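# Seat the wooden bed rail onto the short post

## Task

Put the near end of the wooden bed rail onto the short post: both pegs must sit inside the two holes in that rail end, the rail end must touch the post, and the rail's far end must rest in the bracket. It only counts if the rail stays that way without the robot holding it, so release it and move the grippers away at the end.

## Robot and tools

The robot has two arms, left_arm and right_arm, each with six joints and a parallel gripper. The names are just labels: in the shared scene frame left_arm sits on the +y side. That frame has its origin on the tabletop midway between the arms, +x pointing out over the table and +z pointing up. A reference image shows how the seated rail should look; show_instructions (no arguments, moves nothing, no camera images) shows it again.

execute_actions takes "actions", a list that holds one item or none, plus an optional "pictures" boolean that controls whether camera images come back (they do by default).
- Empty list: no command, just the current state.
- Motion item: {"rows": [...], "steps": n}, with n from 1 to 15 (15 if omitted). Each step is 1/30 s. Each row drives one step, and the last row repeats if there are fewer rows than steps, up to 15 rows.
- Wait item: {"steps": n} with no rows, n up to 300. It returns once n steps have passed since the previous result, and time spent replying counts toward them.

Every row is a single flat list of 14 numbers covering both arms, even if only one arm moves: left_arm waist, shoulder, elbow, forearm roll, wrist pitch, wrist roll, opening, then the same seven for right_arm. The six joint values are absolute target angles in radians, in each arm's own joint space, in the same form that the Joint positions line prints. They are not offsets, so to hold an arm still, repeat its current angles. Stated ranges per arm: waist -6.283 to 6.283, shoulder -2.304 to 2.304, elbow -4.224 to 0.061, forearm roll -6.283 to 6.283, wrist pitch -2.164 to 2.164, wrist roll -6.283 to 6.283. A true end can differ from these by up to 0.010 rad. The whole call is rejected if a target lies over 0.010 rad outside a range and is further out than that joint's last reported angle. A rejected call sends nothing. A target beyond the true end is clipped to it, and the result may then say "joint sent to its limit", possibly about an earlier action. If that line is missing, the joint may still be at its end.

The opening is an absolute command on a scale from -1 (closed) to +1 (fully open). It is not in metres.

The arms move gradually. Joint targets change at most 3.14 rad/s and need 0.16 s to reach that speed. An arm's joints are slowed together so they finish at the same time. On each step a joint's target is kept within 0.623 rad of its measured angle. If the targets would move the gripper more than 70 mm from where it is, all of them are pulled back toward the current angles. Between calls, and while you think, the arms keep going toward the last row sent. They stop once motion has nearly ceased, which includes a blocked or very slow move, or once a step is HELD. After that, only a new action makes them travel or push further, though fingers still finish opening or closing.

Reading results. The state line gives, for each arm, end_effector_position (metres) and end_effector_quat_wxyz in the scene frame, plus linear (m/s) and angular (rad/s) velocities. This position is the spot between the finger pads when closed, about 2 cm behind the fingertips, and it is less accurate at long reach. The gripper's fingers point along its +z and close along its y; closing pushes the tips about 10 mm further along +z. Joint positions and Joint velocities give one block per arm: six joints (rad, rad/s), then the finger-pad gap in metres (0.084 m fully open). grip_measured is the measured opening on the command scale. "joint command not followed" means a clearance check changed or blocked some joint targets; the rest of the row still ran. HELD flags steps on which your row was wholly or partly not sent.

Gripping. To hold the rail, keep commanding an opening clearly below grip_measured; the lower it is, the firmer the grip, up to about 24 N per pad for parts up to about 6 cm wide. Commanding the grip_measured value you read still squeezes lightly, but wide parts may slip. Closing fast can hit harder and sometimes forces the fingers apart.

Cameras: cam_high, cam_left_wrist and cam_right_wrist, each 672x504. zoom_image takes "camera" (one of those names) and "region" [x0, y0, x1, y1] in that camera's pixels, with the origin at the top-left and at most 504 by 504. It returns a closer look at the latest image. Use it to check that the pegs line up with the holes and that the far end sits in the bracket.

finished_scene takes "scene", the number of the current scene. It ends that scene for good, reports whether the goal was met and starts the next scene if there is one. The goal must already hold, and keep holding, with the grippers open and moved away. Replying without any tool call ends everything.

Things to avoid:
- Dropping the rail or knocking anything off the table.
- Slamming, jamming or forcing the rail onto the pegs.
- Letting the arms collide or press on each other.
- Exceeding joint load limits. The limits in N m are waist 52.8, shoulder 52.8, elbow 44, forearm roll 23.7, wrist pitch 16.7, wrist roll 16.7, and a carried part's weight adds to the load. Hitting one stops the arm, backs the joint off, freezes it for 10 s and drops the rest of the call.
- Holding a load for a long time. Motors heat up, a MOTOR HOT warning appears at 65 °C, and at 80 °C that arm is braked until it cools (OVER-TEMPERATURE FAULT). Some heat carries into the next scene.

Expect occasional brief tugs on a held part or pushes on loose objects. Smooth, economical motion is preferred.

Each tool is called after ">>>" as name(argument=value, ...), one argument or row to a line, values as JSON.

Reference images:

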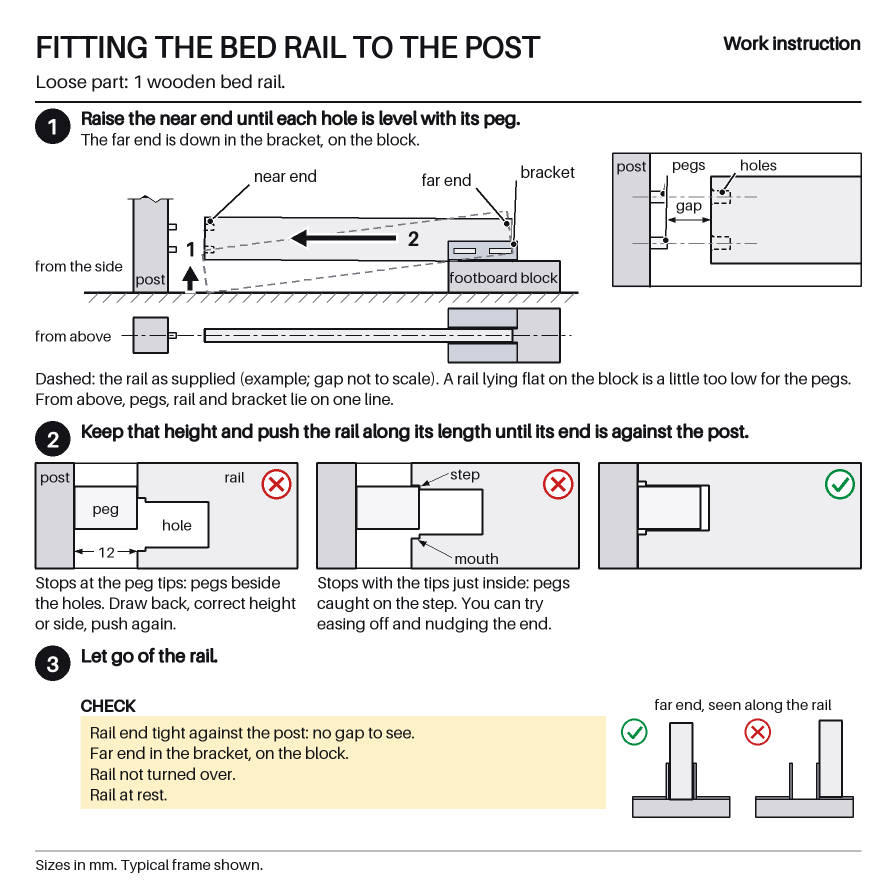

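## Session

>>> execute_actions(
  actions=[],
)

Scene clock: 0.00 s of 4100.00 s.
left_arm: end_effector_position=(+0.3913, +0.6092, +0.1239) grip_measured=+1.00 end_effector_quat_wxyz=(+0.009, +0.308, +0.951, -0.029) end_effector_velocity=(-0.000, -0.000, -0.000) end_effector_angular_velocity=(-0.001, +0.000, +0.002) | right_arm: end_effector_position=(+0.0594, +0.1242, +0.1477) grip_measured=+1.00 end_effector_quat_wxyz=(-0.215, -0.173, +0.906, +0.320) end_effector_velocity=(+0.000, -0.001, -0.000) end_effector_angular_velocity=(-0.001, -0.001, +0.000)
Joint positions: left_arm=[ 0.571 -0.383 -0.7   -0.156 -0.349 -1.881  0.084] | right_arm=[ 1.021 -0.358 -0.453 -1.252  0.758 -1.042  0.084]
Joint velocities: left_arm=[ 0.    -0.     0.    -0.001 -0.    -0.    -0.   ] | right_arm=[-0.     0.001  0.001  0.    -0.001 -0.    -0.   ]

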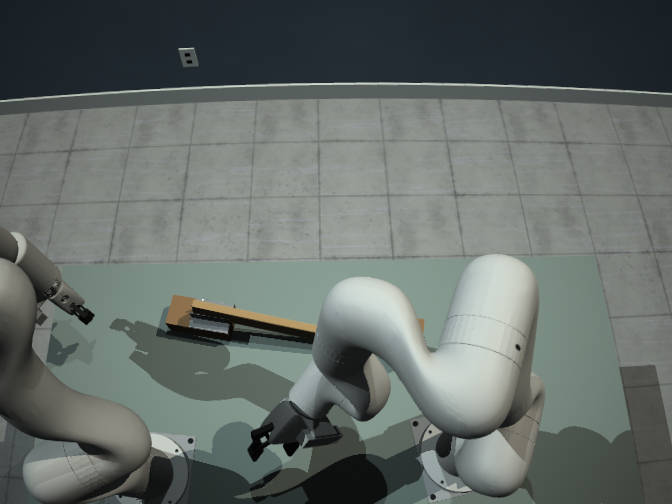

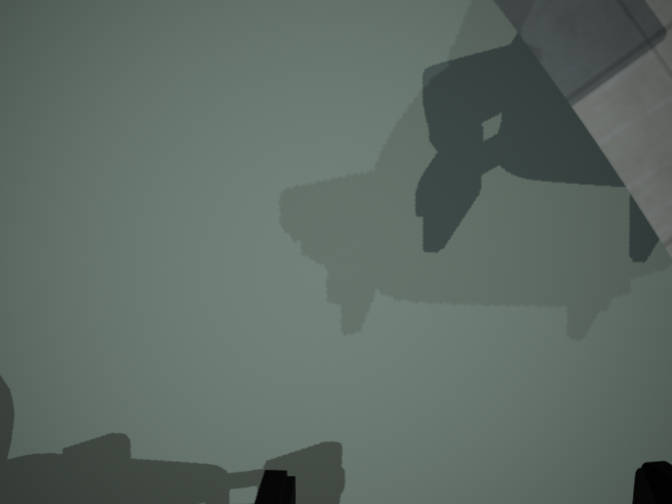

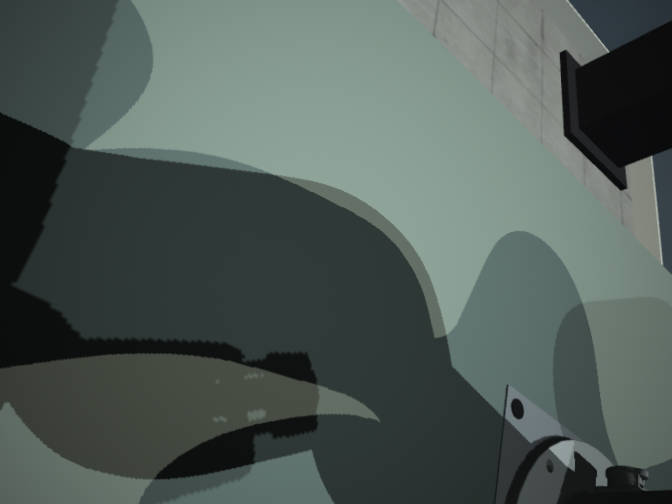

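>>> execute_actions(
  actions=[
    {"rows":[[0.571,-0.383,-0.7,0,-0.317,-1.881,1,0.4,-0.383,-0.7,-0.7,0.3,-1.042,1]],"steps":15},
  ],
  pictures=false,
)

>>> execute_actions(
  actions=[
    {"rows":[[0.571,-0.383,-0.7,0,-0.317,-1.881,1,-0.3,-0.383,-0.7,0,-0.317,-0.3,1]],"steps":15},
  ],
  pictures=false,
)

>>> execute_actions(
  actions=[
    {"steps":45},
  ],
)

Scene clock: 40.60 s of 4100.00 s.
left_arm: end_effector_position=(+0.3910, +0.6237, +0.1232) grip_measured=+1.00 end_effector_quat_wxyz=(+0.000, +0.377, +0.926, -0.000) end_effector_velocity=(+0.000, +0.000, +0.000) end_effector_angular_velocity=(+0.004, -0.001, -0.011) | right_arm: end_effector_position=(+0.2555, +0.1435, +0.1476) grip_measured=+1.00 end_effector_quat_wxyz=(-0.073, +0.050, +0.941, +0.326) end_effector_velocity=(+0.441, -0.060, +0.013) end_effector_angular_velocity=(-0.171, -0.200, -1.164)
Joint positions: left_arm=[ 0.571 -0.383 -0.7   -0.001 -0.317 -1.881  0.084] | right_arm=[ 0.759 -0.369 -0.558 -1.019  0.565 -1.042  0.084]
Joint velocities: left_arm=[-0.002  0.    -0.     0.01   0.002  0.    -0.   ] | right_arm=[-0.585 -0.023 -0.232  0.52  -0.431  0.     0.   ]
Steps of this call (steps 1 to 90: nothing new was sent; then 37.10 s passed at rest; steps 91 to 105: all 15 steps of this action). Readings (joint positions):
91: left_arm=[0.571 -0.383 -0.700 -0.156 -0.349 -1.881] | right_arm=[1.021 -0.358 -0.453 -1.252 0.758 -1.042]
92: left_arm=[0.571 -0.383 -0.700 -0.151 -0.348 -1.881] | right_arm=[1.017 -0.358 -0.455 -1.248 0.754 -1.042]
94: left_arm=[0.571 -0.383 -0.700 -0.105 -0.339 -1.881] | right_arm=[0.979 -0.360 -0.469 -1.214 0.726 -1.042]
98: left_arm=[0.571 -0.383 -0.700 -0.017 -0.321 -1.881] | right_arm=[0.896 -0.363 -0.503 -1.141 0.666 -1.042]
105: the state above

Scene clock: 41.10 s of 4100.00 s.
left_arm: end_effector_position=(+0.3910, +0.6238, +0.1232) grip_measured=+1.00 end_effector_quat_wxyz=(+0.000, +0.377, +0.926, -0.000) end_effector_velocity=(-0.000, -0.000, -0.000) end_effector_angular_velocity=(-0.000, +0.001, -0.002) | right_arm: end_effector_position=(+0.4356, +0.0240, +0.1330) grip_measured=+1.00 end_effector_quat_wxyz=(+0.013, +0.459, +0.856, +0.239) end_effector_velocity=(+0.264, -0.351, -0.033) end_effector_angular_velocity=(-0.304, +0.373, -1.797)
Joint positions: left_arm=[ 0.571 -0.383 -0.7   -0.    -0.317 -1.881  0.084] | right_arm=[ 0.46  -0.375 -0.618 -0.723  0.273 -0.783  0.084]
Joint velocities: left_arm=[-0.    -0.001 -0.     0.001 -0.     0.001  0.   ] | right_arm=[-0.628 -0.009 -0.089  0.627 -0.623  0.52  -0.   ]
Steps of this call (steps 1 to 15: all 15 steps of this action). Readings (joint positions):
1: left_arm=[0.571 -0.383 -0.700 -0.001 -0.317 -1.881] | right_arm=[0.740 -0.369 -0.565 -1.002 0.550 -1.042]
2: left_arm=[0.571 -0.383 -0.700 -0.001 -0.317 -1.881] | right_arm=[0.721 -0.370 -0.572 -0.985 0.535 -1.037]
4: left_arm=[0.571 -0.383 -0.700 -0.000 -0.317 -1.881] | right_arm=[0.684 -0.371 -0.580 -0.948 0.498 -0.999]
8: left_arm=[0.571 -0.383 -0.700 -0.000 -0.317 -1.881] | right_arm=[0.603 -0.372 -0.595 -0.867 0.417 -0.917]
15: the state above

Scene clock: 42.60 s of 4100.00 s.
left_arm: end_effector_position=(+0.3910, +0.6238, +0.1232) grip_measured=+1.00 end_effector_quat_wxyz=(+0.000, +0.377, +0.926, -0.000) end_effector_velocity=(+0.000, -0.000, +0.000) end_effector_angular_velocity=(-0.000, -0.000, +0.001) | right_arm: end_effector_position=(+0.4777, -0.3578, +0.1232) grip_measured=+1.00 end_effector_quat_wxyz=(+0.000, +0.996, +0.084, +0.000) end_effector_velocity=(-0.000, -0.001, -0.000) end_effector_angular_velocity=(+0.001, +0.001, -0.004)
Joint positions: left_arm=[ 0.571 -0.383 -0.7   -0.    -0.317 -1.881  0.084] | right_arm=[-0.3   -0.383 -0.7   -0.    -0.317 -0.3    0.084]
Joint velocities: left_arm=[ 0.     0.001  0.    -0.001 -0.     0.    -0.   ] | right_arm=[-0.002 -0.001  0.     0.001 -0.     0.001  0.   ]
Steps of this call (steps 1 to 45: the robot went on to your last target). Readings (joint positions):
1: left_arm=[0.571 -0.383 -0.700 -0.000 -0.317 -1.881] | right_arm=[0.439 -0.375 -0.621 -0.702 0.252 -0.766]
2: left_arm=[0.571 -0.383 -0.700 -0.000 -0.317 -1.881] | right_arm=[0.418 -0.375 -0.624 -0.681 0.232 -0.749]
4: left_arm=[0.571 -0.383 -0.700 -0.000 -0.317 -1.881] | right_arm=[0.374 -0.376 -0.629 -0.637 0.192 -0.717]
8: left_arm=[0.571 -0.383 -0.700 -0.000 -0.317 -1.881] | right_arm=[0.283 -0.377 -0.640 -0.547 0.118 -0.656]
45: the state above

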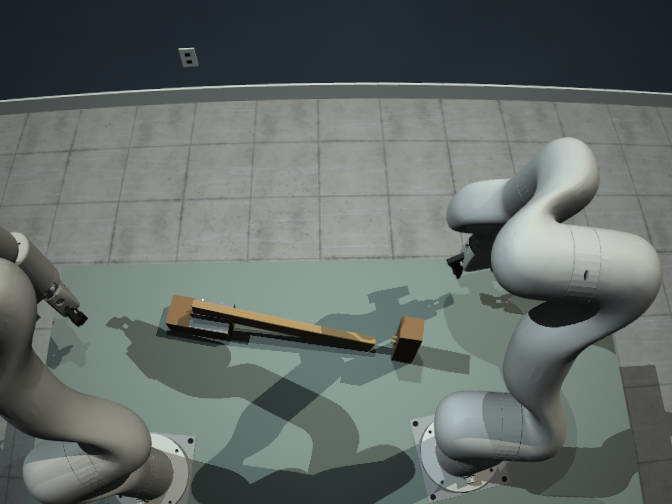

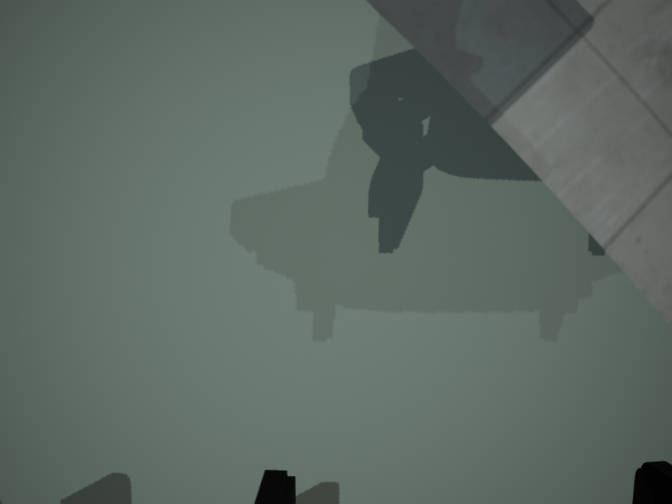

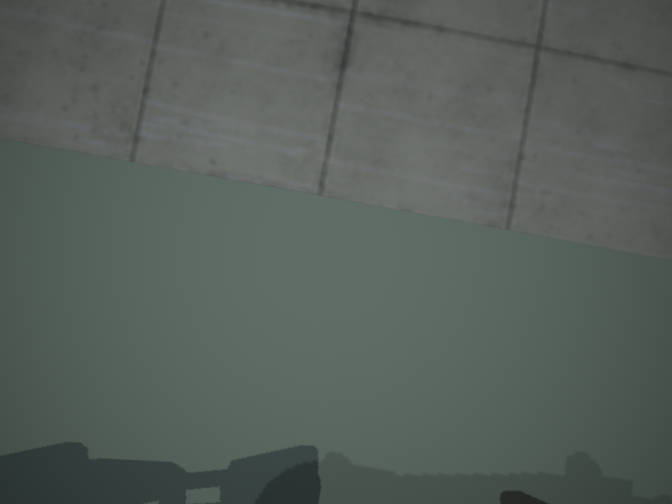

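>>> execute_actions(
  actions=[
    {"rows":[[0.271,-0.383,-0.7,0,-0.317,-1.881,1,0.0,-0.383,-0.7,0,-0.317,-0.3,1]],"steps":15},
  ],
  pictures=false,
)

>>> execute_actions(
  actions=[
    {"steps":15},
  ],
  pictures=false,
)

>>> execute_actions(
  actions=[
    {"rows":[[0.271,-0.483,-0.8,0,-0.317,-1.881,1,0.0,-0.383,-0.9,0,-0.517,-0.3,1]],"steps":15},
  ],
  pictures=false,
)

>>> execute_actions(
  actions=[
    {"steps":15},
  ],
)

Scene clock: 61.63 s of 4100.00 s.
left_arm: end_effector_position=(+0.4321, +0.5078, +0.1232) grip_measured=+1.00 end_effector_quat_wxyz=(-0.000, +0.508, +0.861, -0.000) end_effector_velocity=(+0.006, -0.031, -0.000) end_effector_angular_velocity=(-0.000, +0.000, -0.075) | right_arm: end_effector_position=(+0.4757, -0.2348, +0.1232) grip_measured=+1.00 end_effector_quat_wxyz=(-0.000, +0.973, +0.229, -0.000) end_effector_velocity=(-0.005, +0.032, +0.000) end_effector_angular_velocity=(+0.000, -0.001, +0.075)
Joint positions: left_arm=[ 0.278 -0.383 -0.7   -0.    -0.317 -1.881  0.084] | right_arm=[-0.007 -0.383 -0.7   -0.    -0.317 -0.3    0.084]
Joint velocities: left_arm=[-0.075 -0.     0.    -0.001 -0.     0.    -0.   ] | right_arm=[ 0.076 -0.    -0.001 -0.     0.     0.002 -0.   ]
Steps of this call (steps 1 to 15: the robot went on to your last target; steps 16 to 90: nothing new was sent; then 15.53 s passed at rest; steps 91 to 105: all 15 steps of this action). Readings (joint positions):
91: left_arm=[0.571 -0.383 -0.700 0.000 -0.317 -1.881] | right_arm=[-0.300 -0.383 -0.700 -0.000 -0.317 -0.300]
92: left_arm=[0.567 -0.383 -0.700 0.000 -0.317 -1.881] | right_arm=[-0.296 -0.383 -0.700 -0.000 -0.317 -0.300]
94: left_arm=[0.520 -0.383 -0.700 0.000 -0.317 -1.881] | right_arm=[-0.249 -0.383 -0.700 -0.000 -0.317 -0.300]
98: left_arm=[0.389 -0.383 -0.700 -0.000 -0.317 -1.881] | right_arm=[-0.118 -0.383 -0.700 0.000 -0.317 -0.300]
105: the state above

Scene clock: 62.13 s of 4100.00 s.
left_arm: end_effector_position=(+0.4327, +0.5051, +0.1232) grip_measured=+1.00 end_effector_quat_wxyz=(+0.000, +0.511, +0.859, -0.000) end_effector_velocity=(-0.000, +0.001, -0.000) end_effector_angular_velocity=(+0.000, +0.001, +0.002) | right_arm: end_effector_position=(+0.4754, -0.2321, +0.1232) grip_measured=+1.00 end_effector_quat_wxyz=(+0.000, +0.973, +0.232, -0.000) end_effector_velocity=(+0.000, +0.000, +0.000) end_effector_angular_velocity=(+0.000, -0.001, +0.001)
Joint positions: left_arm=[ 0.271 -0.383 -0.7    0.    -0.317 -1.881  0.084] | right_arm=[-0.    -0.383 -0.7   -0.    -0.317 -0.3    0.084]
Joint velocities: left_arm=[ 0.002 -0.001 -0.     0.001  0.    -0.    -0.   ] | right_arm=[ 0.001  0.    -0.     0.     0.    -0.    -0.   ]
Steps of this call (steps 1 to 15: the robot went on to your last target). Readings (joint positions):
1: left_arm=[0.276 -0.383 -0.700 -0.000 -0.317 -1.881] | right_arm=[-0.005 -0.383 -0.700 -0.000 -0.317 -0.300]
2: left_arm=[0.274 -0.383 -0.700 0.000 -0.317 -1.881] | right_arm=[-0.003 -0.383 -0.700 -0.000 -0.317 -0.300]
4: left_arm=[0.273 -0.383 -0.700 0.000 -0.317 -1.881] | right_arm=[-0.002 -0.383 -0.700 -0.000 -0.317 -0.300]
8: left_arm=[0.272 -0.383 -0.700 0.000 -0.317 -1.881] | right_arm=[-0.001 -0.383 -0.700 -0.000 -0.317 -0.300]
15: the state above
All arms were judged still, so your last target was given up. Only a new action makes them travel on or press farther. Fingers that are still opening or closing keep moving.

Scene clock: 62.63 s of 4100.00 s.
left_arm: end_effector_position=(+0.4672, +0.5116, +0.1071) grip_measured=+1.00 end_effector_quat_wxyz=(+0.000, +0.511, +0.859, +0.000) end_effector_velocity=(+0.002, +0.001, -0.001) end_effector_angular_velocity=(-0.000, -0.000, +0.002) | right_arm: end_effector_position=(+0.5391, -0.2212, +0.1842) grip_measured=+1.00 end_effector_quat_wxyz=(-0.000, +0.973, +0.232, -0.001) end_effector_velocity=(+0.004, +0.001, +0.005) end_effector_angular_velocity=(-0.001, +0.005, +0.002)
Joint positions: left_arm=[ 0.271 -0.482 -0.799 -0.    -0.317 -1.881  0.084] | right_arm=[ 0.    -0.383 -0.898 -0.    -0.515 -0.3    0.084]
Joint velocities: left_arm=[ 0.001 -0.005 -0.006 -0.001 -0.    -0.    -0.   ] | right_arm=[ 0.    -0.002 -0.018 -0.    -0.021 -0.002  0.   ]
Steps of this call (steps 1 to 15: all 15 steps of this action). Readings (joint positions):
1: left_arm=[0.271 -0.383 -0.700 -0.000 -0.317 -1.881] | right_arm=[-0.000 -0.383 -0.700 -0.000 -0.317 -0.300]
2: left_arm=[0.271 -0.387 -0.704 -0.000 -0.317 -1.881] | right_arm=[-0.000 -0.383 -0.704 -0.000 -0.323 -0.300]
4: left_arm=[0.271 -0.424 -0.742 -0.000 -0.317 -1.881] | right_arm=[-0.000 -0.384 -0.748 -0.000 -0.371 -0.300]
8: left_arm=[0.271 -0.475 -0.791 0.000 -0.317 -1.881] | right_arm=[-0.000 -0.382 -0.864 0.000 -0.476 -0.300]
15: the state above

Scene clock: 63.13 s of 4100.00 s.
left_arm: end_effector_position=(+0.4674, +0.5116, +0.1069) grip_measured=+1.00 end_effector_quat_wxyz=(+0.000, +0.511, +0.859, -0.000) end_effector_velocity=(+0.000, -0.000, +0.000) end_effector_angular_velocity=(-0.000, -0.001, +0.001) | right_arm: end_effector_position=(+0.5400, -0.2211, +0.1850) grip_measured=+1.00 end_effector_quat_wxyz=(+0.000, +0.973, +0.232, -0.000) end_effector_velocity=(-0.000, -0.000, -0.000) end_effector_angular_velocity=(-0.000, +0.001, -0.001)
Joint positions: left_arm=[ 0.271 -0.483 -0.8   -0.    -0.317 -1.881  0.084] | right_arm=[ 0.    -0.383 -0.9   -0.    -0.517 -0.3    0.084]
Joint velocities: left_arm=[-0.     0.001  0.    -0.001  0.001 -0.    -0.   ] | right_arm=[-0.    -0.     0.     0.    -0.     0.001  0.   ]
Steps of this call (steps 1 to 15: the robot went on to your last target). Readings (joint positions):
1: left_arm=[0.271 -0.482 -0.800 -0.000 -0.317 -1.881] | right_arm=[0.000 -0.383 -0.898 -0.000 -0.516 -0.300]
2: left_arm=[0.271 -0.483 -0.800 -0.000 -0.317 -1.881] | right_arm=[0.000 -0.383 -0.898 -0.000 -0.516 -0.300]
4: left_arm=[0.271 -0.483 -0.800 -0.000 -0.317 -1.881] | right_arm=[0.000 -0.383 -0.899 -0.000 -0.517 -0.300]
8: left_arm=[0.271 -0.483 -0.800 -0.000 -0.317 -1.881] | right_arm=[0.000 -0.383 -0.900 -0.000 -0.517 -0.300]
15: the state above
All arms were judged still, so your last target was given up. Only a new action makes them travel on or press farther. Fingers that are still opening or closing keep moving.

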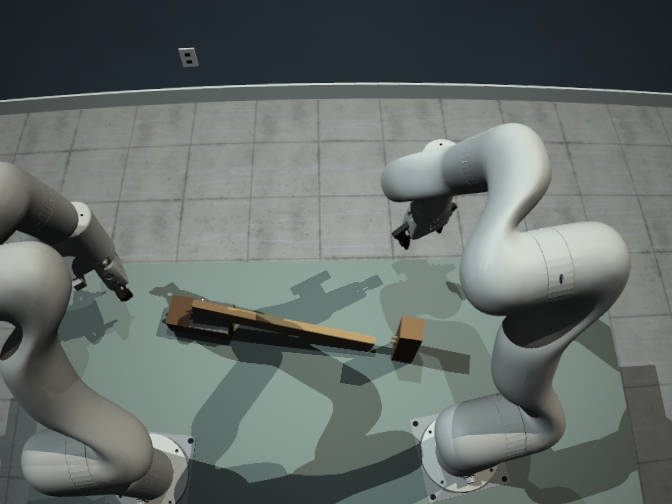

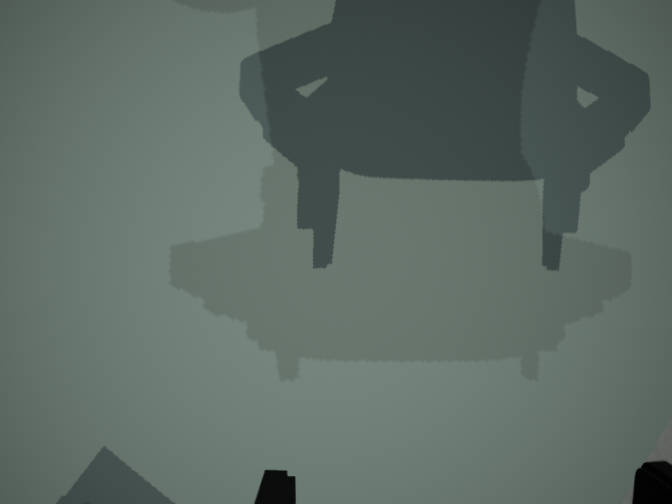

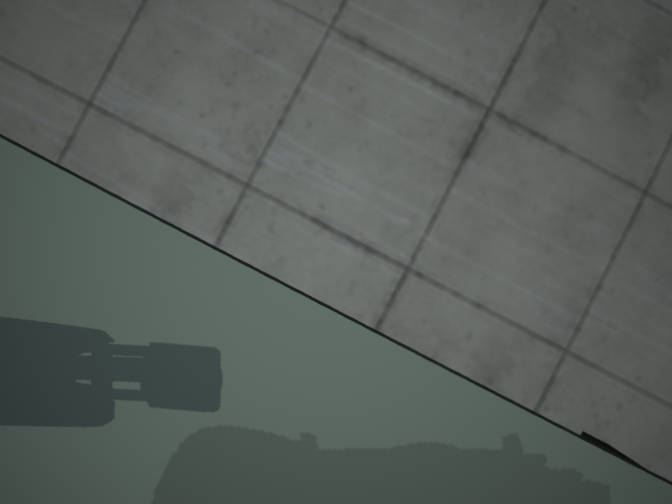

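>>> execute_actions(
  actions=[
    {"rows":[[0.271,-0.483,-0.8,0,-0.317,-1.881,1,0.37,0.052,-0.572,0,-0.624,-0.79,1]],"steps":15},
  ],
  pictures=false,
)

>>> execute_actions(
  actions=[
    {"steps":20},
  ],
)

Scene clock: 98.40 s of 4100.00 s.
left_arm: end_effector_position=(+0.4675, +0.5116, +0.1069) grip_measured=+1.00 end_effector_quat_wxyz=(+0.000, +0.511, +0.859, -0.000) end_effector_velocity=(+0.001, +0.000, +0.000) end_effector_angular_velocity=(+0.000, -0.002, +0.001) | right_arm: end_effector_position=(+0.4063, -0.1355, +0.2416) grip_measured=+1.00 end_effector_quat_wxyz=(+0.000, +0.847, +0.532, +0.000) end_effector_velocity=(-0.352, +0.124, +0.088) end_effector_angular_velocity=(-0.001, +0.000, +1.595)
Joint positions: left_arm=[ 0.271 -0.483 -0.8    0.    -0.317 -1.881  0.084] | right_arm=[ 0.282 -0.052 -0.651  0.    -0.598 -0.673  0.084]
Joint velocities: left_arm=[ 0.     0.001 -0.    -0.001  0.001  0.     0.   ] | right_arm=[ 0.689  0.81   0.612 -0.    -0.198 -0.907 -0.   ]
Steps of this call (steps 1 to 90: nothing new was sent; then 31.77 s passed at rest; steps 91 to 105: all 15 steps of this action). Readings (joint positions):
91: left_arm=[0.271 -0.483 -0.800 0.000 -0.317 -1.881] | right_arm=[0.000 -0.383 -0.900 0.000 -0.517 -0.300]
92: left_arm=[0.271 -0.483 -0.800 0.000 -0.317 -1.881] | right_arm=[0.003 -0.379 -0.897 -0.000 -0.518 -0.306]
94: left_arm=[0.271 -0.483 -0.800 -0.000 -0.317 -1.881] | right_arm=[0.037 -0.340 -0.866 -0.000 -0.528 -0.352]
98: left_arm=[0.271 -0.483 -0.800 -0.000 -0.317 -1.881] | right_arm=[0.126 -0.234 -0.788 0.000 -0.553 -0.467]
105: the state above

Scene clock: 99.07 s of 4100.00 s.
left_arm: end_effector_position=(+0.4675, +0.5116, +0.1069) grip_measured=+1.00 end_effector_quat_wxyz=(+0.000, +0.511, +0.859, -0.000) end_effector_velocity=(+0.000, +0.000, +0.000) end_effector_angular_velocity=(+0.000, -0.001, +0.000) | right_arm: end_effector_position=(+0.3612, -0.1230, +0.2509) grip_measured=+1.00 end_effector_quat_wxyz=(+0.000, +0.788, +0.616, -0.000) end_effector_velocity=(-0.001, +0.000, -0.000) end_effector_angular_velocity=(+0.000, -0.000, +0.003)
Joint positions: left_arm=[ 0.271 -0.483 -0.8   -0.    -0.317 -1.881  0.084] | right_arm=[ 0.37   0.052 -0.572 -0.    -0.624 -0.79   0.084]
Joint velocities: left_arm=[ 0.     0.001  0.    -0.    -0.    -0.    -0.   ] | right_arm=[ 0.001  0.001  0.001  0.     0.    -0.002 -0.   ]
Steps of this call (steps 1 to 20: the robot went on to your last target). Readings (joint positions):
1: left_arm=[0.271 -0.483 -0.800 -0.000 -0.317 -1.881] | right_arm=[0.304 -0.025 -0.631 0.000 -0.605 -0.702]
2: left_arm=[0.271 -0.483 -0.800 0.000 -0.317 -1.881] | right_arm=[0.324 -0.001 -0.613 0.000 -0.611 -0.729]
4: left_arm=[0.271 -0.483 -0.800 -0.000 -0.317 -1.881] | right_arm=[0.351 0.030 -0.588 -0.000 -0.619 -0.764]
8: left_arm=[0.271 -0.483 -0.800 0.000 -0.317 -1.881] | right_arm=[0.366 0.048 -0.575 -0.000 -0.623 -0.786]
20: the state above

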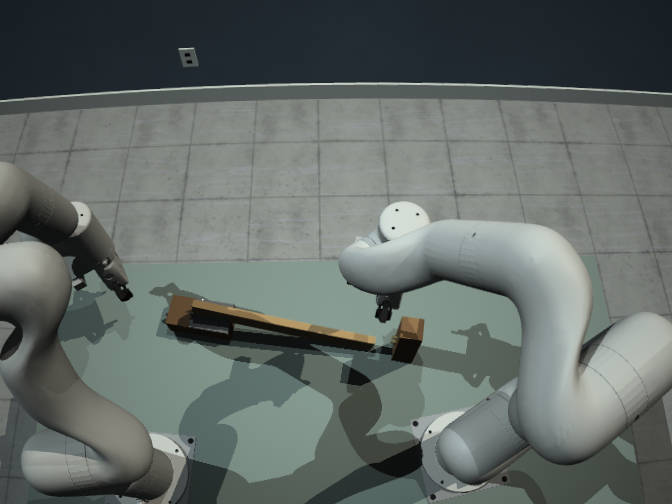

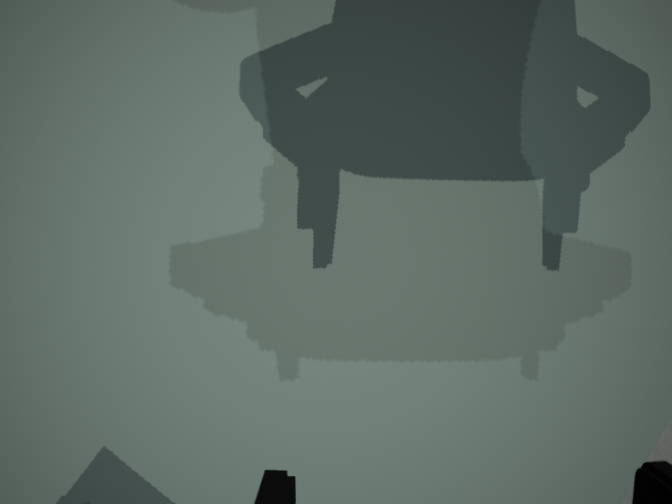

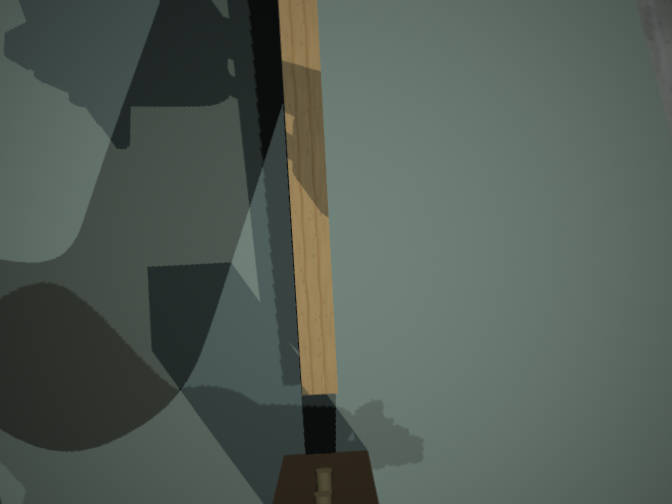

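>>> execute_actions(
  actions=[
    {"rows":[[0.271,-0.483,-0.8,0,-0.317,-1.881,1,0.479,-0.293,-0.631,0,-0.338,-0.68,1]],"steps":15},
  ],
  pictures=false,
)

>>> execute_actions(
  actions=[
    {"steps":12},
  ],
)

Scene clock: 114.77 s of 4100.00 s.
left_arm: end_effector_position=(+0.4675, +0.5116, +0.1069) grip_measured=+1.00 end_effector_quat_wxyz=(+0.000, +0.511, +0.859, -0.000) end_effector_velocity=(+0.001, +0.001, +0.001) end_effector_angular_velocity=(+0.001, -0.002, +0.001) | right_arm: end_effector_position=(+0.3754, -0.0656, +0.1434) grip_measured=+1.00 end_effector_quat_wxyz=(-0.000, +0.788, +0.616, -0.001) end_effector_velocity=(+0.009, +0.022, -0.029) end_effector_angular_velocity=(+0.019, -0.025, -0.007)
Joint positions: left_arm=[ 0.271 -0.483 -0.8    0.    -0.317 -1.881  0.084] | right_arm=[ 0.476 -0.285 -0.629 -0.    -0.345 -0.683  0.084]
Joint velocities: left_arm=[ 0.001  0.001 -0.     0.001  0.001 -0.    -0.   ] | right_arm=[ 0.032 -0.095 -0.029 -0.     0.098  0.039  0.   ]
Steps of this call (steps 1 to 15: the robot went on to your last target; steps 16 to 90: nothing new was sent; then 12.20 s passed at rest; steps 91 to 105: all 15 steps of this action). Readings (joint positions):
91: left_arm=[0.271 -0.483 -0.800 0.000 -0.317 -1.881] | right_arm=[0.370 0.052 -0.572 -0.000 -0.624 -0.790]
92: left_arm=[0.271 -0.483 -0.800 -0.000 -0.317 -1.881] | right_arm=[0.371 0.048 -0.573 -0.000 -0.620 -0.788]
94: left_arm=[0.271 -0.483 -0.800 -0.000 -0.317 -1.881] | right_arm=[0.387 -0.001 -0.583 -0.000 -0.577 -0.772]
98: left_arm=[0.271 -0.483 -0.800 -0.000 -0.317 -1.881] | right_arm=[0.434 -0.151 -0.606 0.000 -0.456 -0.725]
105: the state above

Scene clock: 115.17 s of 4100.00 s.
left_arm: end_effector_position=(+0.4675, +0.5116, +0.1069) grip_measured=+1.00 end_effector_quat_wxyz=(+0.000, +0.511, +0.859, -0.000) end_effector_velocity=(+0.000, -0.000, +0.000) end_effector_angular_velocity=(-0.000, +0.000, +0.001) | right_arm: end_effector_position=(+0.3758, -0.0641, +0.1409) grip_measured=+1.00 end_effector_quat_wxyz=(+0.000, +0.788, +0.616, +0.000) end_effector_velocity=(-0.001, -0.000, -0.001) end_effector_angular_velocity=(-0.001, +0.001, -0.000)
Joint positions: left_arm=[ 0.271 -0.483 -0.8   -0.    -0.317 -1.881  0.084] | right_arm=[ 0.479 -0.293 -0.631 -0.    -0.338 -0.68   0.084]
Joint velocities: left_arm=[-0.     0.    -0.    -0.001 -0.001 -0.     0.   ] | right_arm=[ 0.001 -0.003  0.001 -0.     0.002  0.001 -0.   ]
Steps of this call (steps 1 to 12: the robot went on to your last target). Readings (joint positions):
1: left_arm=[0.271 -0.483 -0.800 -0.000 -0.317 -1.881] | right_arm=[0.477 -0.287 -0.630 -0.000 -0.343 -0.682]
2: left_arm=[0.271 -0.483 -0.800 -0.000 -0.317 -1.881] | right_arm=[0.478 -0.289 -0.630 -0.000 -0.341 -0.681]
4: left_arm=[0.271 -0.483 -0.800 -0.000 -0.317 -1.881] | right_arm=[0.478 -0.291 -0.631 -0.000 -0.339 -0.680]
8: left_arm=[0.271 -0.483 -0.800 0.000 -0.317 -1.881] | right_arm=[0.479 -0.292 -0.631 -0.000 -0.338 -0.680]
12: the state above

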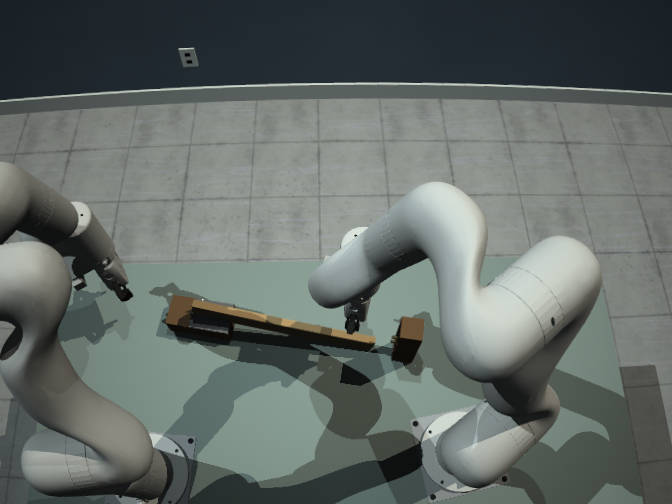

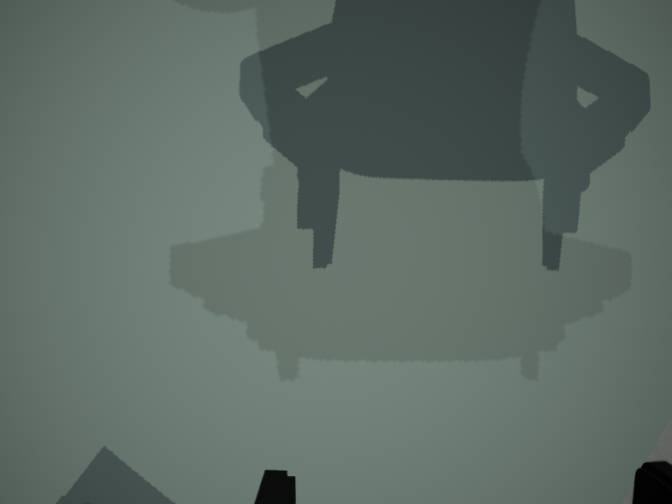

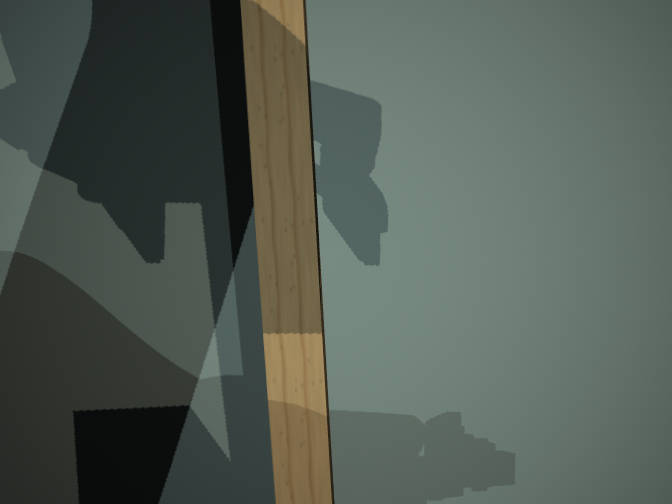

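>>> execute_actions(
  actions=[
    {"rows":[[0.271,-0.483,-0.8,0,-0.317,-1.881,1,0.501,-0.331,-0.612,0,-0.281,-0.711,1]],"steps":15},
  ],
)

Scene clock: 135.23 s of 4100.00 s.
left_arm: end_effector_position=(+0.4675, +0.5116, +0.1069) grip_measured=+1.00 end_effector_quat_wxyz=(+0.000, +0.511, +0.859, -0.000) end_effector_velocity=(+0.000, -0.001, +0.000) end_effector_angular_velocity=(+0.000, -0.001, -0.001) | right_arm: end_effector_position=(+0.3655, -0.0612, +0.1208) grip_measured=+1.00 end_effector_quat_wxyz=(+0.000, +0.771, +0.636, +0.000) end_effector_velocity=(-0.001, +0.000, -0.001) end_effector_angular_velocity=(-0.000, +0.000, +0.002)
Joint positions: left_arm=[ 0.271 -0.483 -0.8    0.    -0.317 -1.881  0.084] | right_arm=[ 0.501 -0.331 -0.612  0.    -0.281 -0.711  0.084]
Joint velocities: left_arm=[-0.001  0.    -0.    -0.     0.    -0.     0.   ] | right_arm=[ 0.001 -0.002  0.001 -0.     0.003 -0.001  0.   ]
Steps of this call (steps 1 to 15: the robot went on to your last target; steps 16 to 90: nothing new was sent; then 16.57 s passed at rest; steps 91 to 105: all 15 steps of this action). Readings (joint positions):
91: left_arm=[0.271 -0.483 -0.800 0.000 -0.317 -1.881] | right_arm=[0.479 -0.293 -0.631 0.000 -0.338 -0.680]
92: left_arm=[0.271 -0.483 -0.800 0.000 -0.317 -1.881] | right_arm=[0.481 -0.295 -0.630 0.000 -0.333 -0.683]
94: left_arm=[0.271 -0.483 -0.800 -0.000 -0.317 -1.881] | right_arm=[0.490 -0.311 -0.622 0.000 -0.310 -0.695]
98: left_arm=[0.271 -0.483 -0.800 -0.000 -0.317 -1.881] | right_arm=[0.499 -0.328 -0.613 -0.000 -0.287 -0.708]
105: the state above

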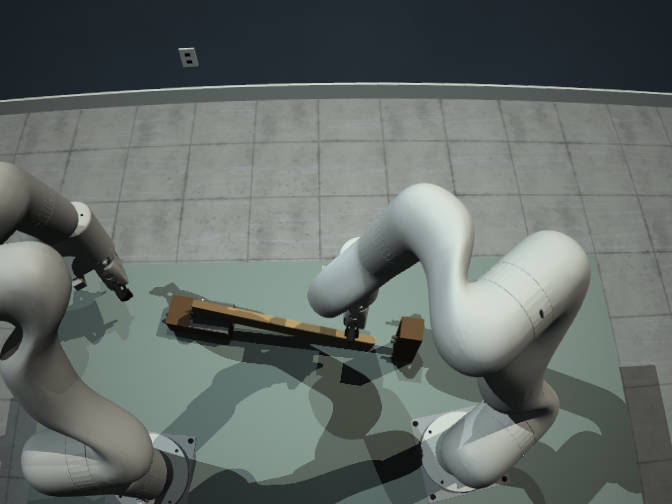

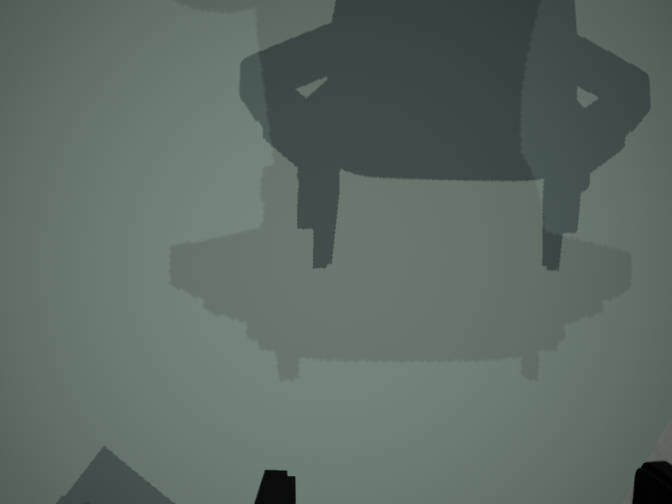

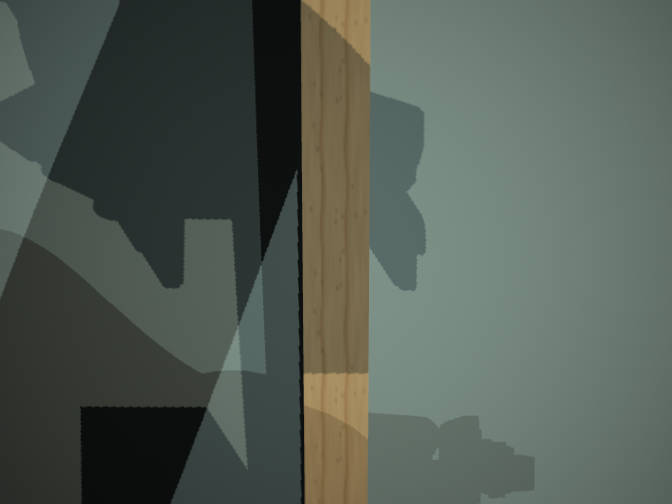

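>>> execute_actions(
  actions=[
    {"rows":[[0.271,-0.483,-0.8,0,-0.317,-1.881,1,0.501,-0.451,-0.619,0,-0.168,-0.711,1]],"steps":15},
  ],
)

>>> execute_actions(
  actions=[
    {"rows":[[0.271,-0.483,-0.8,0,-0.317,-1.881,1,0.501,-0.451,-0.619,0,-0.168,-0.711,0.3],[0.271,-0.483,-0.8,0,-0.317,-1.881,1,0.501,-0.451,-0.619,0,-0.168,-0.711,0],[0.271,-0.483,-0.8,0,-0.317,-1.881,1,0.501,-0.451,-0.619,0,-0.168,-0.711,-0.3],[0.271,-0.483,-0.8,0,-0.317,-1.881,1,0.501,-0.451,-0.619,0,-0.168,-0.711,-0.3],[0.271,-0.483,-0.8,0,-0.317,-1.881,1,0.501,-0.451,-0.619,0,-0.168,-0.711,-0.5],[0.271,-0.483,-0.8,0,-0.317,-1.881,1,0.501,-0.451,-0.619,0,-0.168,-0.711,-0.5],[0.271,-0.483,-0.8,0,-0.317,-1.881,1,0.501,-0.451,-0.619,0,-0.168,-0.711,-0.6],[0.271,-0.483,-0.8,0,-0.317,-1.881,1,0.501,-0.451,-0.619,0,-0.168,-0.711,-0.7],[0.271,-0.483,-0.8,0,-0.317,-1.881,1,0.501,-0.451,-0.619,0,-0.168,-0.711,-0.8],[0.271,-0.483,-0.8,0,-0.317,-1.881,1,0.501,-0.451,-0.619,0,-0.168,-0.711,-1]],"steps":15},
  ],
)

Scene clock: 156.93 s of 4100.00 s.
left_arm: end_effector_position=(+0.4675, +0.5116, +0.1069) grip_measured=+1.00 end_effector_quat_wxyz=(+0.000, +0.511, +0.859, -0.000) end_effector_velocity=(-0.000, -0.000, -0.000) end_effector_angular_velocity=(+0.000, +0.001, -0.002) | right_arm: end_effector_position=(+0.3656, -0.0610, +0.0760) grip_measured=+1.00 end_effector_quat_wxyz=(+0.000, +0.771, +0.637, +0.000) end_effector_velocity=(+0.000, +0.000, -0.003) end_effector_angular_velocity=(+0.000, -0.000, +0.002)
Joint positions: left_arm=[ 0.271 -0.483 -0.8   -0.    -0.317 -1.881  0.084] | right_arm=[ 0.501 -0.45  -0.619  0.    -0.169 -0.711  0.084]
Joint velocities: left_arm=[-0.001 -0.001 -0.     0.001 -0.001  0.     0.   ] | right_arm=[ 0.    -0.007 -0.001 -0.     0.007 -0.001  0.   ]
Steps of this call (steps 1 to 15: the robot went on to your last target; steps 16 to 90: nothing new was sent; then 18.20 s passed at rest; steps 91 to 105: all 15 steps of this action). Readings (joint positions):
91: left_arm=[0.271 -0.483 -0.800 0.000 -0.317 -1.881] | right_arm=[0.501 -0.331 -0.612 -0.000 -0.281 -0.711]
92: left_arm=[0.271 -0.483 -0.800 -0.000 -0.317 -1.881] | right_arm=[0.501 -0.335 -0.613 -0.000 -0.276 -0.711]
94: left_arm=[0.271 -0.483 -0.800 -0.000 -0.317 -1.881] | right_arm=[0.501 -0.376 -0.616 0.000 -0.237 -0.711]
98: left_arm=[0.271 -0.483 -0.800 -0.000 -0.317 -1.881] | right_arm=[0.501 -0.441 -0.617 -0.000 -0.180 -0.711]
105: the state above

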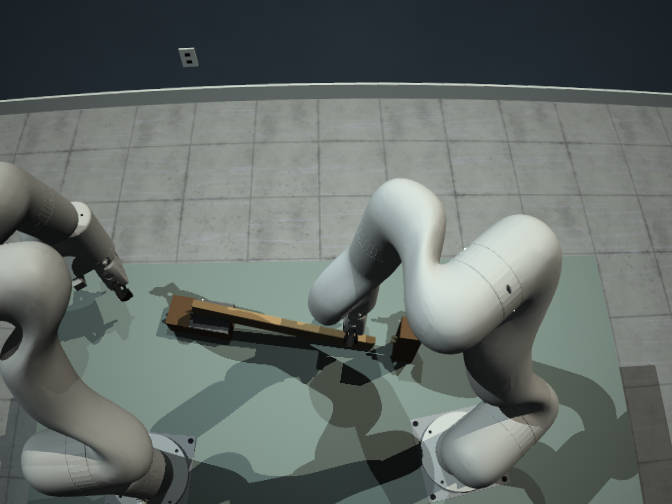

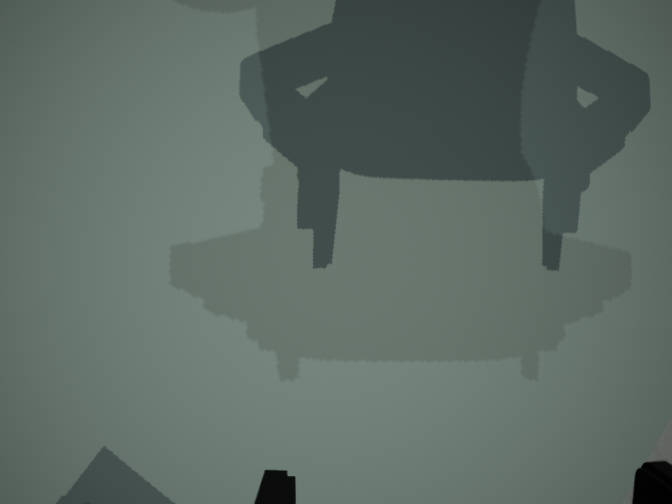

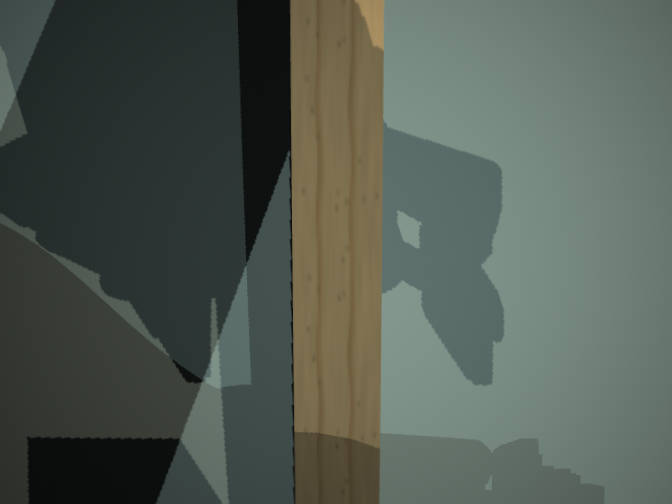

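Scene clock: 157.43 s of 4100.00 s.
left_arm: end_effector_position=(+0.4675, +0.5116, +0.1069) grip_measured=+1.00 end_effector_quat_wxyz=(+0.000, +0.511, +0.859, -0.000) end_effector_velocity=(+0.000, -0.001, -0.000) end_effector_angular_velocity=(-0.000, +0.000, -0.003) | right_arm: end_effector_position=(+0.3642, -0.0619, +0.0754) grip_measured=+0.42 end_effector_quat_wxyz=(-0.000, +0.771, +0.637, -0.002) end_effector_velocity=(+0.002, -0.001, -0.001) end_effector_angular_velocity=(+0.001, -0.002, -0.003)
Joint positions: left_arm=[ 0.271 -0.483 -0.8   -0.    -0.317 -1.881  0.084] | right_arm=[ 0.502 -0.451 -0.618  0.    -0.171 -0.711  0.062]
Joint velocities: left_arm=[-0.002 -0.    -0.    -0.    -0.     0.001 -0.   ] | right_arm=[-0.004 -0.003 -0.002 -0.002  0.002 -0.     0.004]
Steps of this call (steps 1 to 15: all 15 steps of this action). Readings (joint positions):
1: left_arm=[0.271 -0.483 -0.800 0.000 -0.317 -1.881] | right_arm=[0.501 -0.450 -0.619 0.000 -0.168 -0.711]
2: left_arm=[0.271 -0.483 -0.800 0.000 -0.317 -1.881] | right_arm=[0.501 -0.450 -0.619 0.000 -0.168 -0.711]
4: left_arm=[0.271 -0.483 -0.800 -0.000 -0.317 -1.881] | right_arm=[0.501 -0.450 -0.619 0.000 -0.170 -0.711]
8: left_arm=[0.271 -0.483 -0.800 -0.000 -0.317 -1.881] | right_arm=[0.503 -0.450 -0.618 0.001 -0.174 -0.711]
15: the state above

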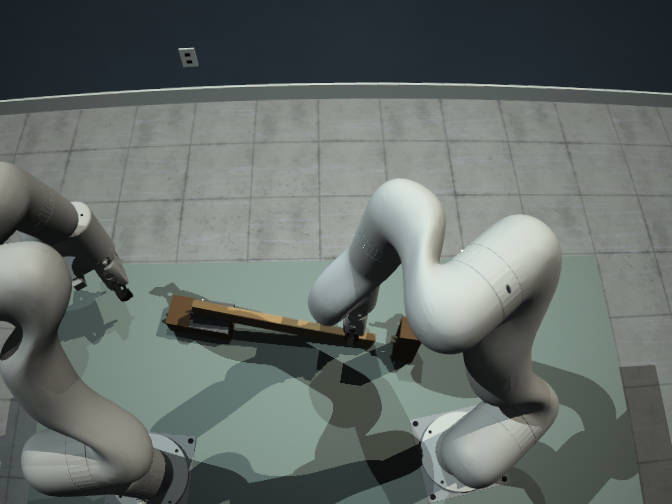

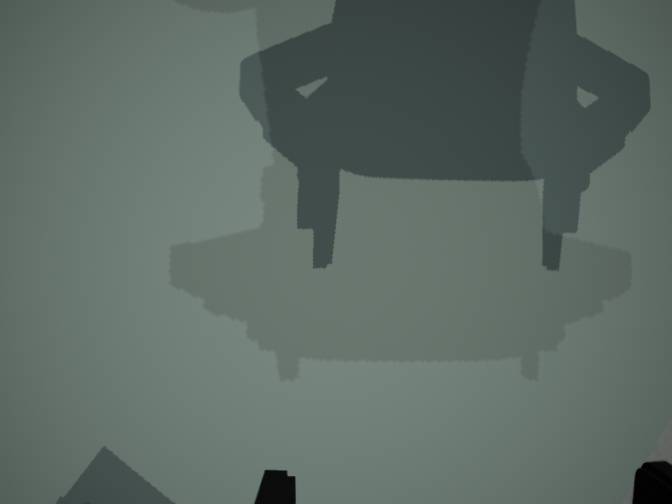

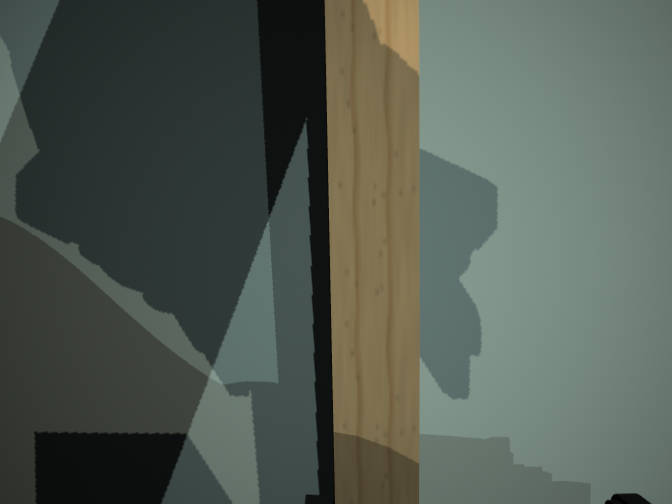

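>>> execute_actions(
  actions=[
    {"steps":20},
  ],
)

Scene clock: 162.43 s of 4100.00 s.
left_arm: end_effector_position=(+0.4675, +0.5116, +0.1069) grip_measured=+1.00 end_effector_quat_wxyz=(+0.000, +0.511, +0.859, -0.000) end_effector_velocity=(+0.000, -0.000, +0.000) end_effector_angular_velocity=(+0.000, -0.000, -0.001) | right_arm: end_effector_position=(+0.3645, -0.0618, +0.0756) grip_measured=+0.42 end_effector_quat_wxyz=(-0.000, +0.771, +0.637, -0.002) end_effector_velocity=(-0.000, -0.000, -0.000) end_effector_angular_velocity=(-0.001, +0.001, -0.000)
Joint positions: left_arm=[ 0.271 -0.483 -0.8    0.    -0.317 -1.881  0.084] | right_arm=[ 0.501 -0.451 -0.619  0.    -0.172 -0.711  0.062]
Joint velocities: left_arm=[-0.001  0.001  0.    -0.    -0.    -0.     0.   ] | right_arm=[ 0.    -0.001  0.001 -0.     0.     0.    -0.   ]
Steps of this call (steps 1 to 15: the robot went on to your last target; steps 16 to 90: nothing new was sent; then 2.00 s passed at rest). Readings (joint positions):
1: left_arm=[0.271 -0.483 -0.800 -0.000 -0.317 -1.881] | right_arm=[0.501 -0.451 -0.618 0.000 -0.171 -0.711]
2: left_arm=[0.271 -0.483 -0.800 -0.000 -0.317 -1.881] | right_arm=[0.501 -0.451 -0.618 0.000 -0.171 -0.711]
4: left_arm=[0.271 -0.483 -0.800 0.000 -0.317 -1.881] | right_arm=[0.501 -0.451 -0.618 0.000 -0.171 -0.711]
8: left_arm=[0.271 -0.483 -0.800 -0.000 -0.317 -1.881] | right_arm=[0.501 -0.451 -0.618 0.000 -0.171 -0.711]
90: the state above
All arms were judged still, so your last target was given up. Only a new action makes them travel on or press farther. Fingers that are still opening or closing keep moving.

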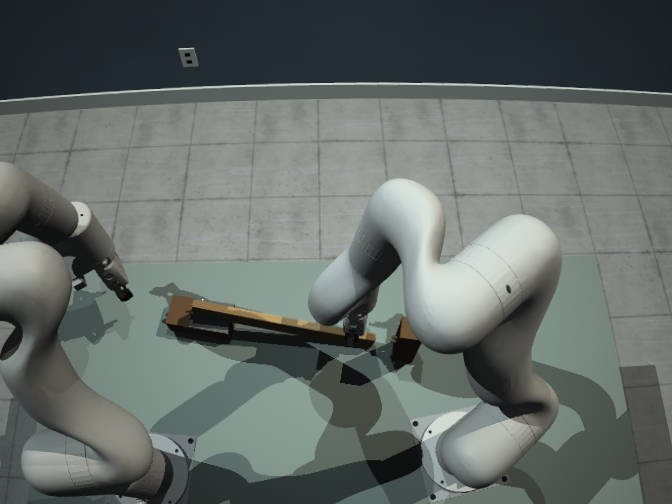

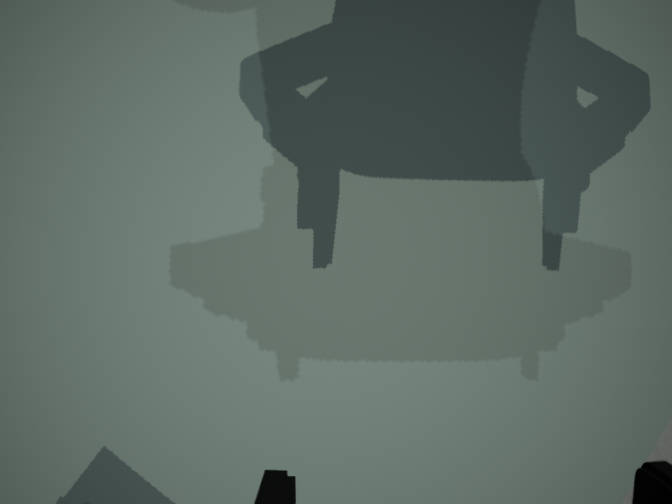

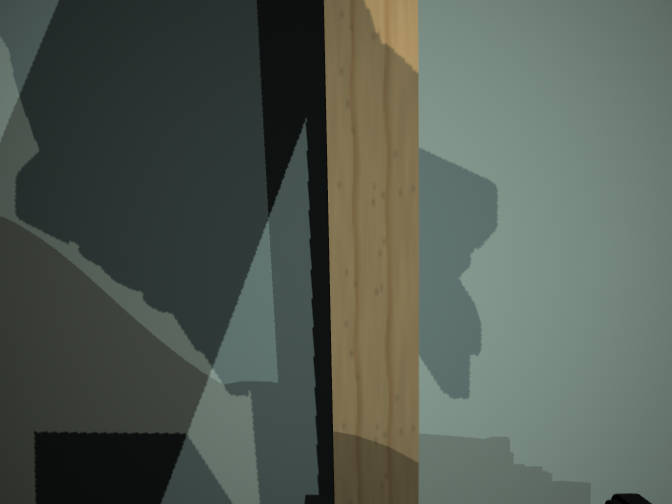

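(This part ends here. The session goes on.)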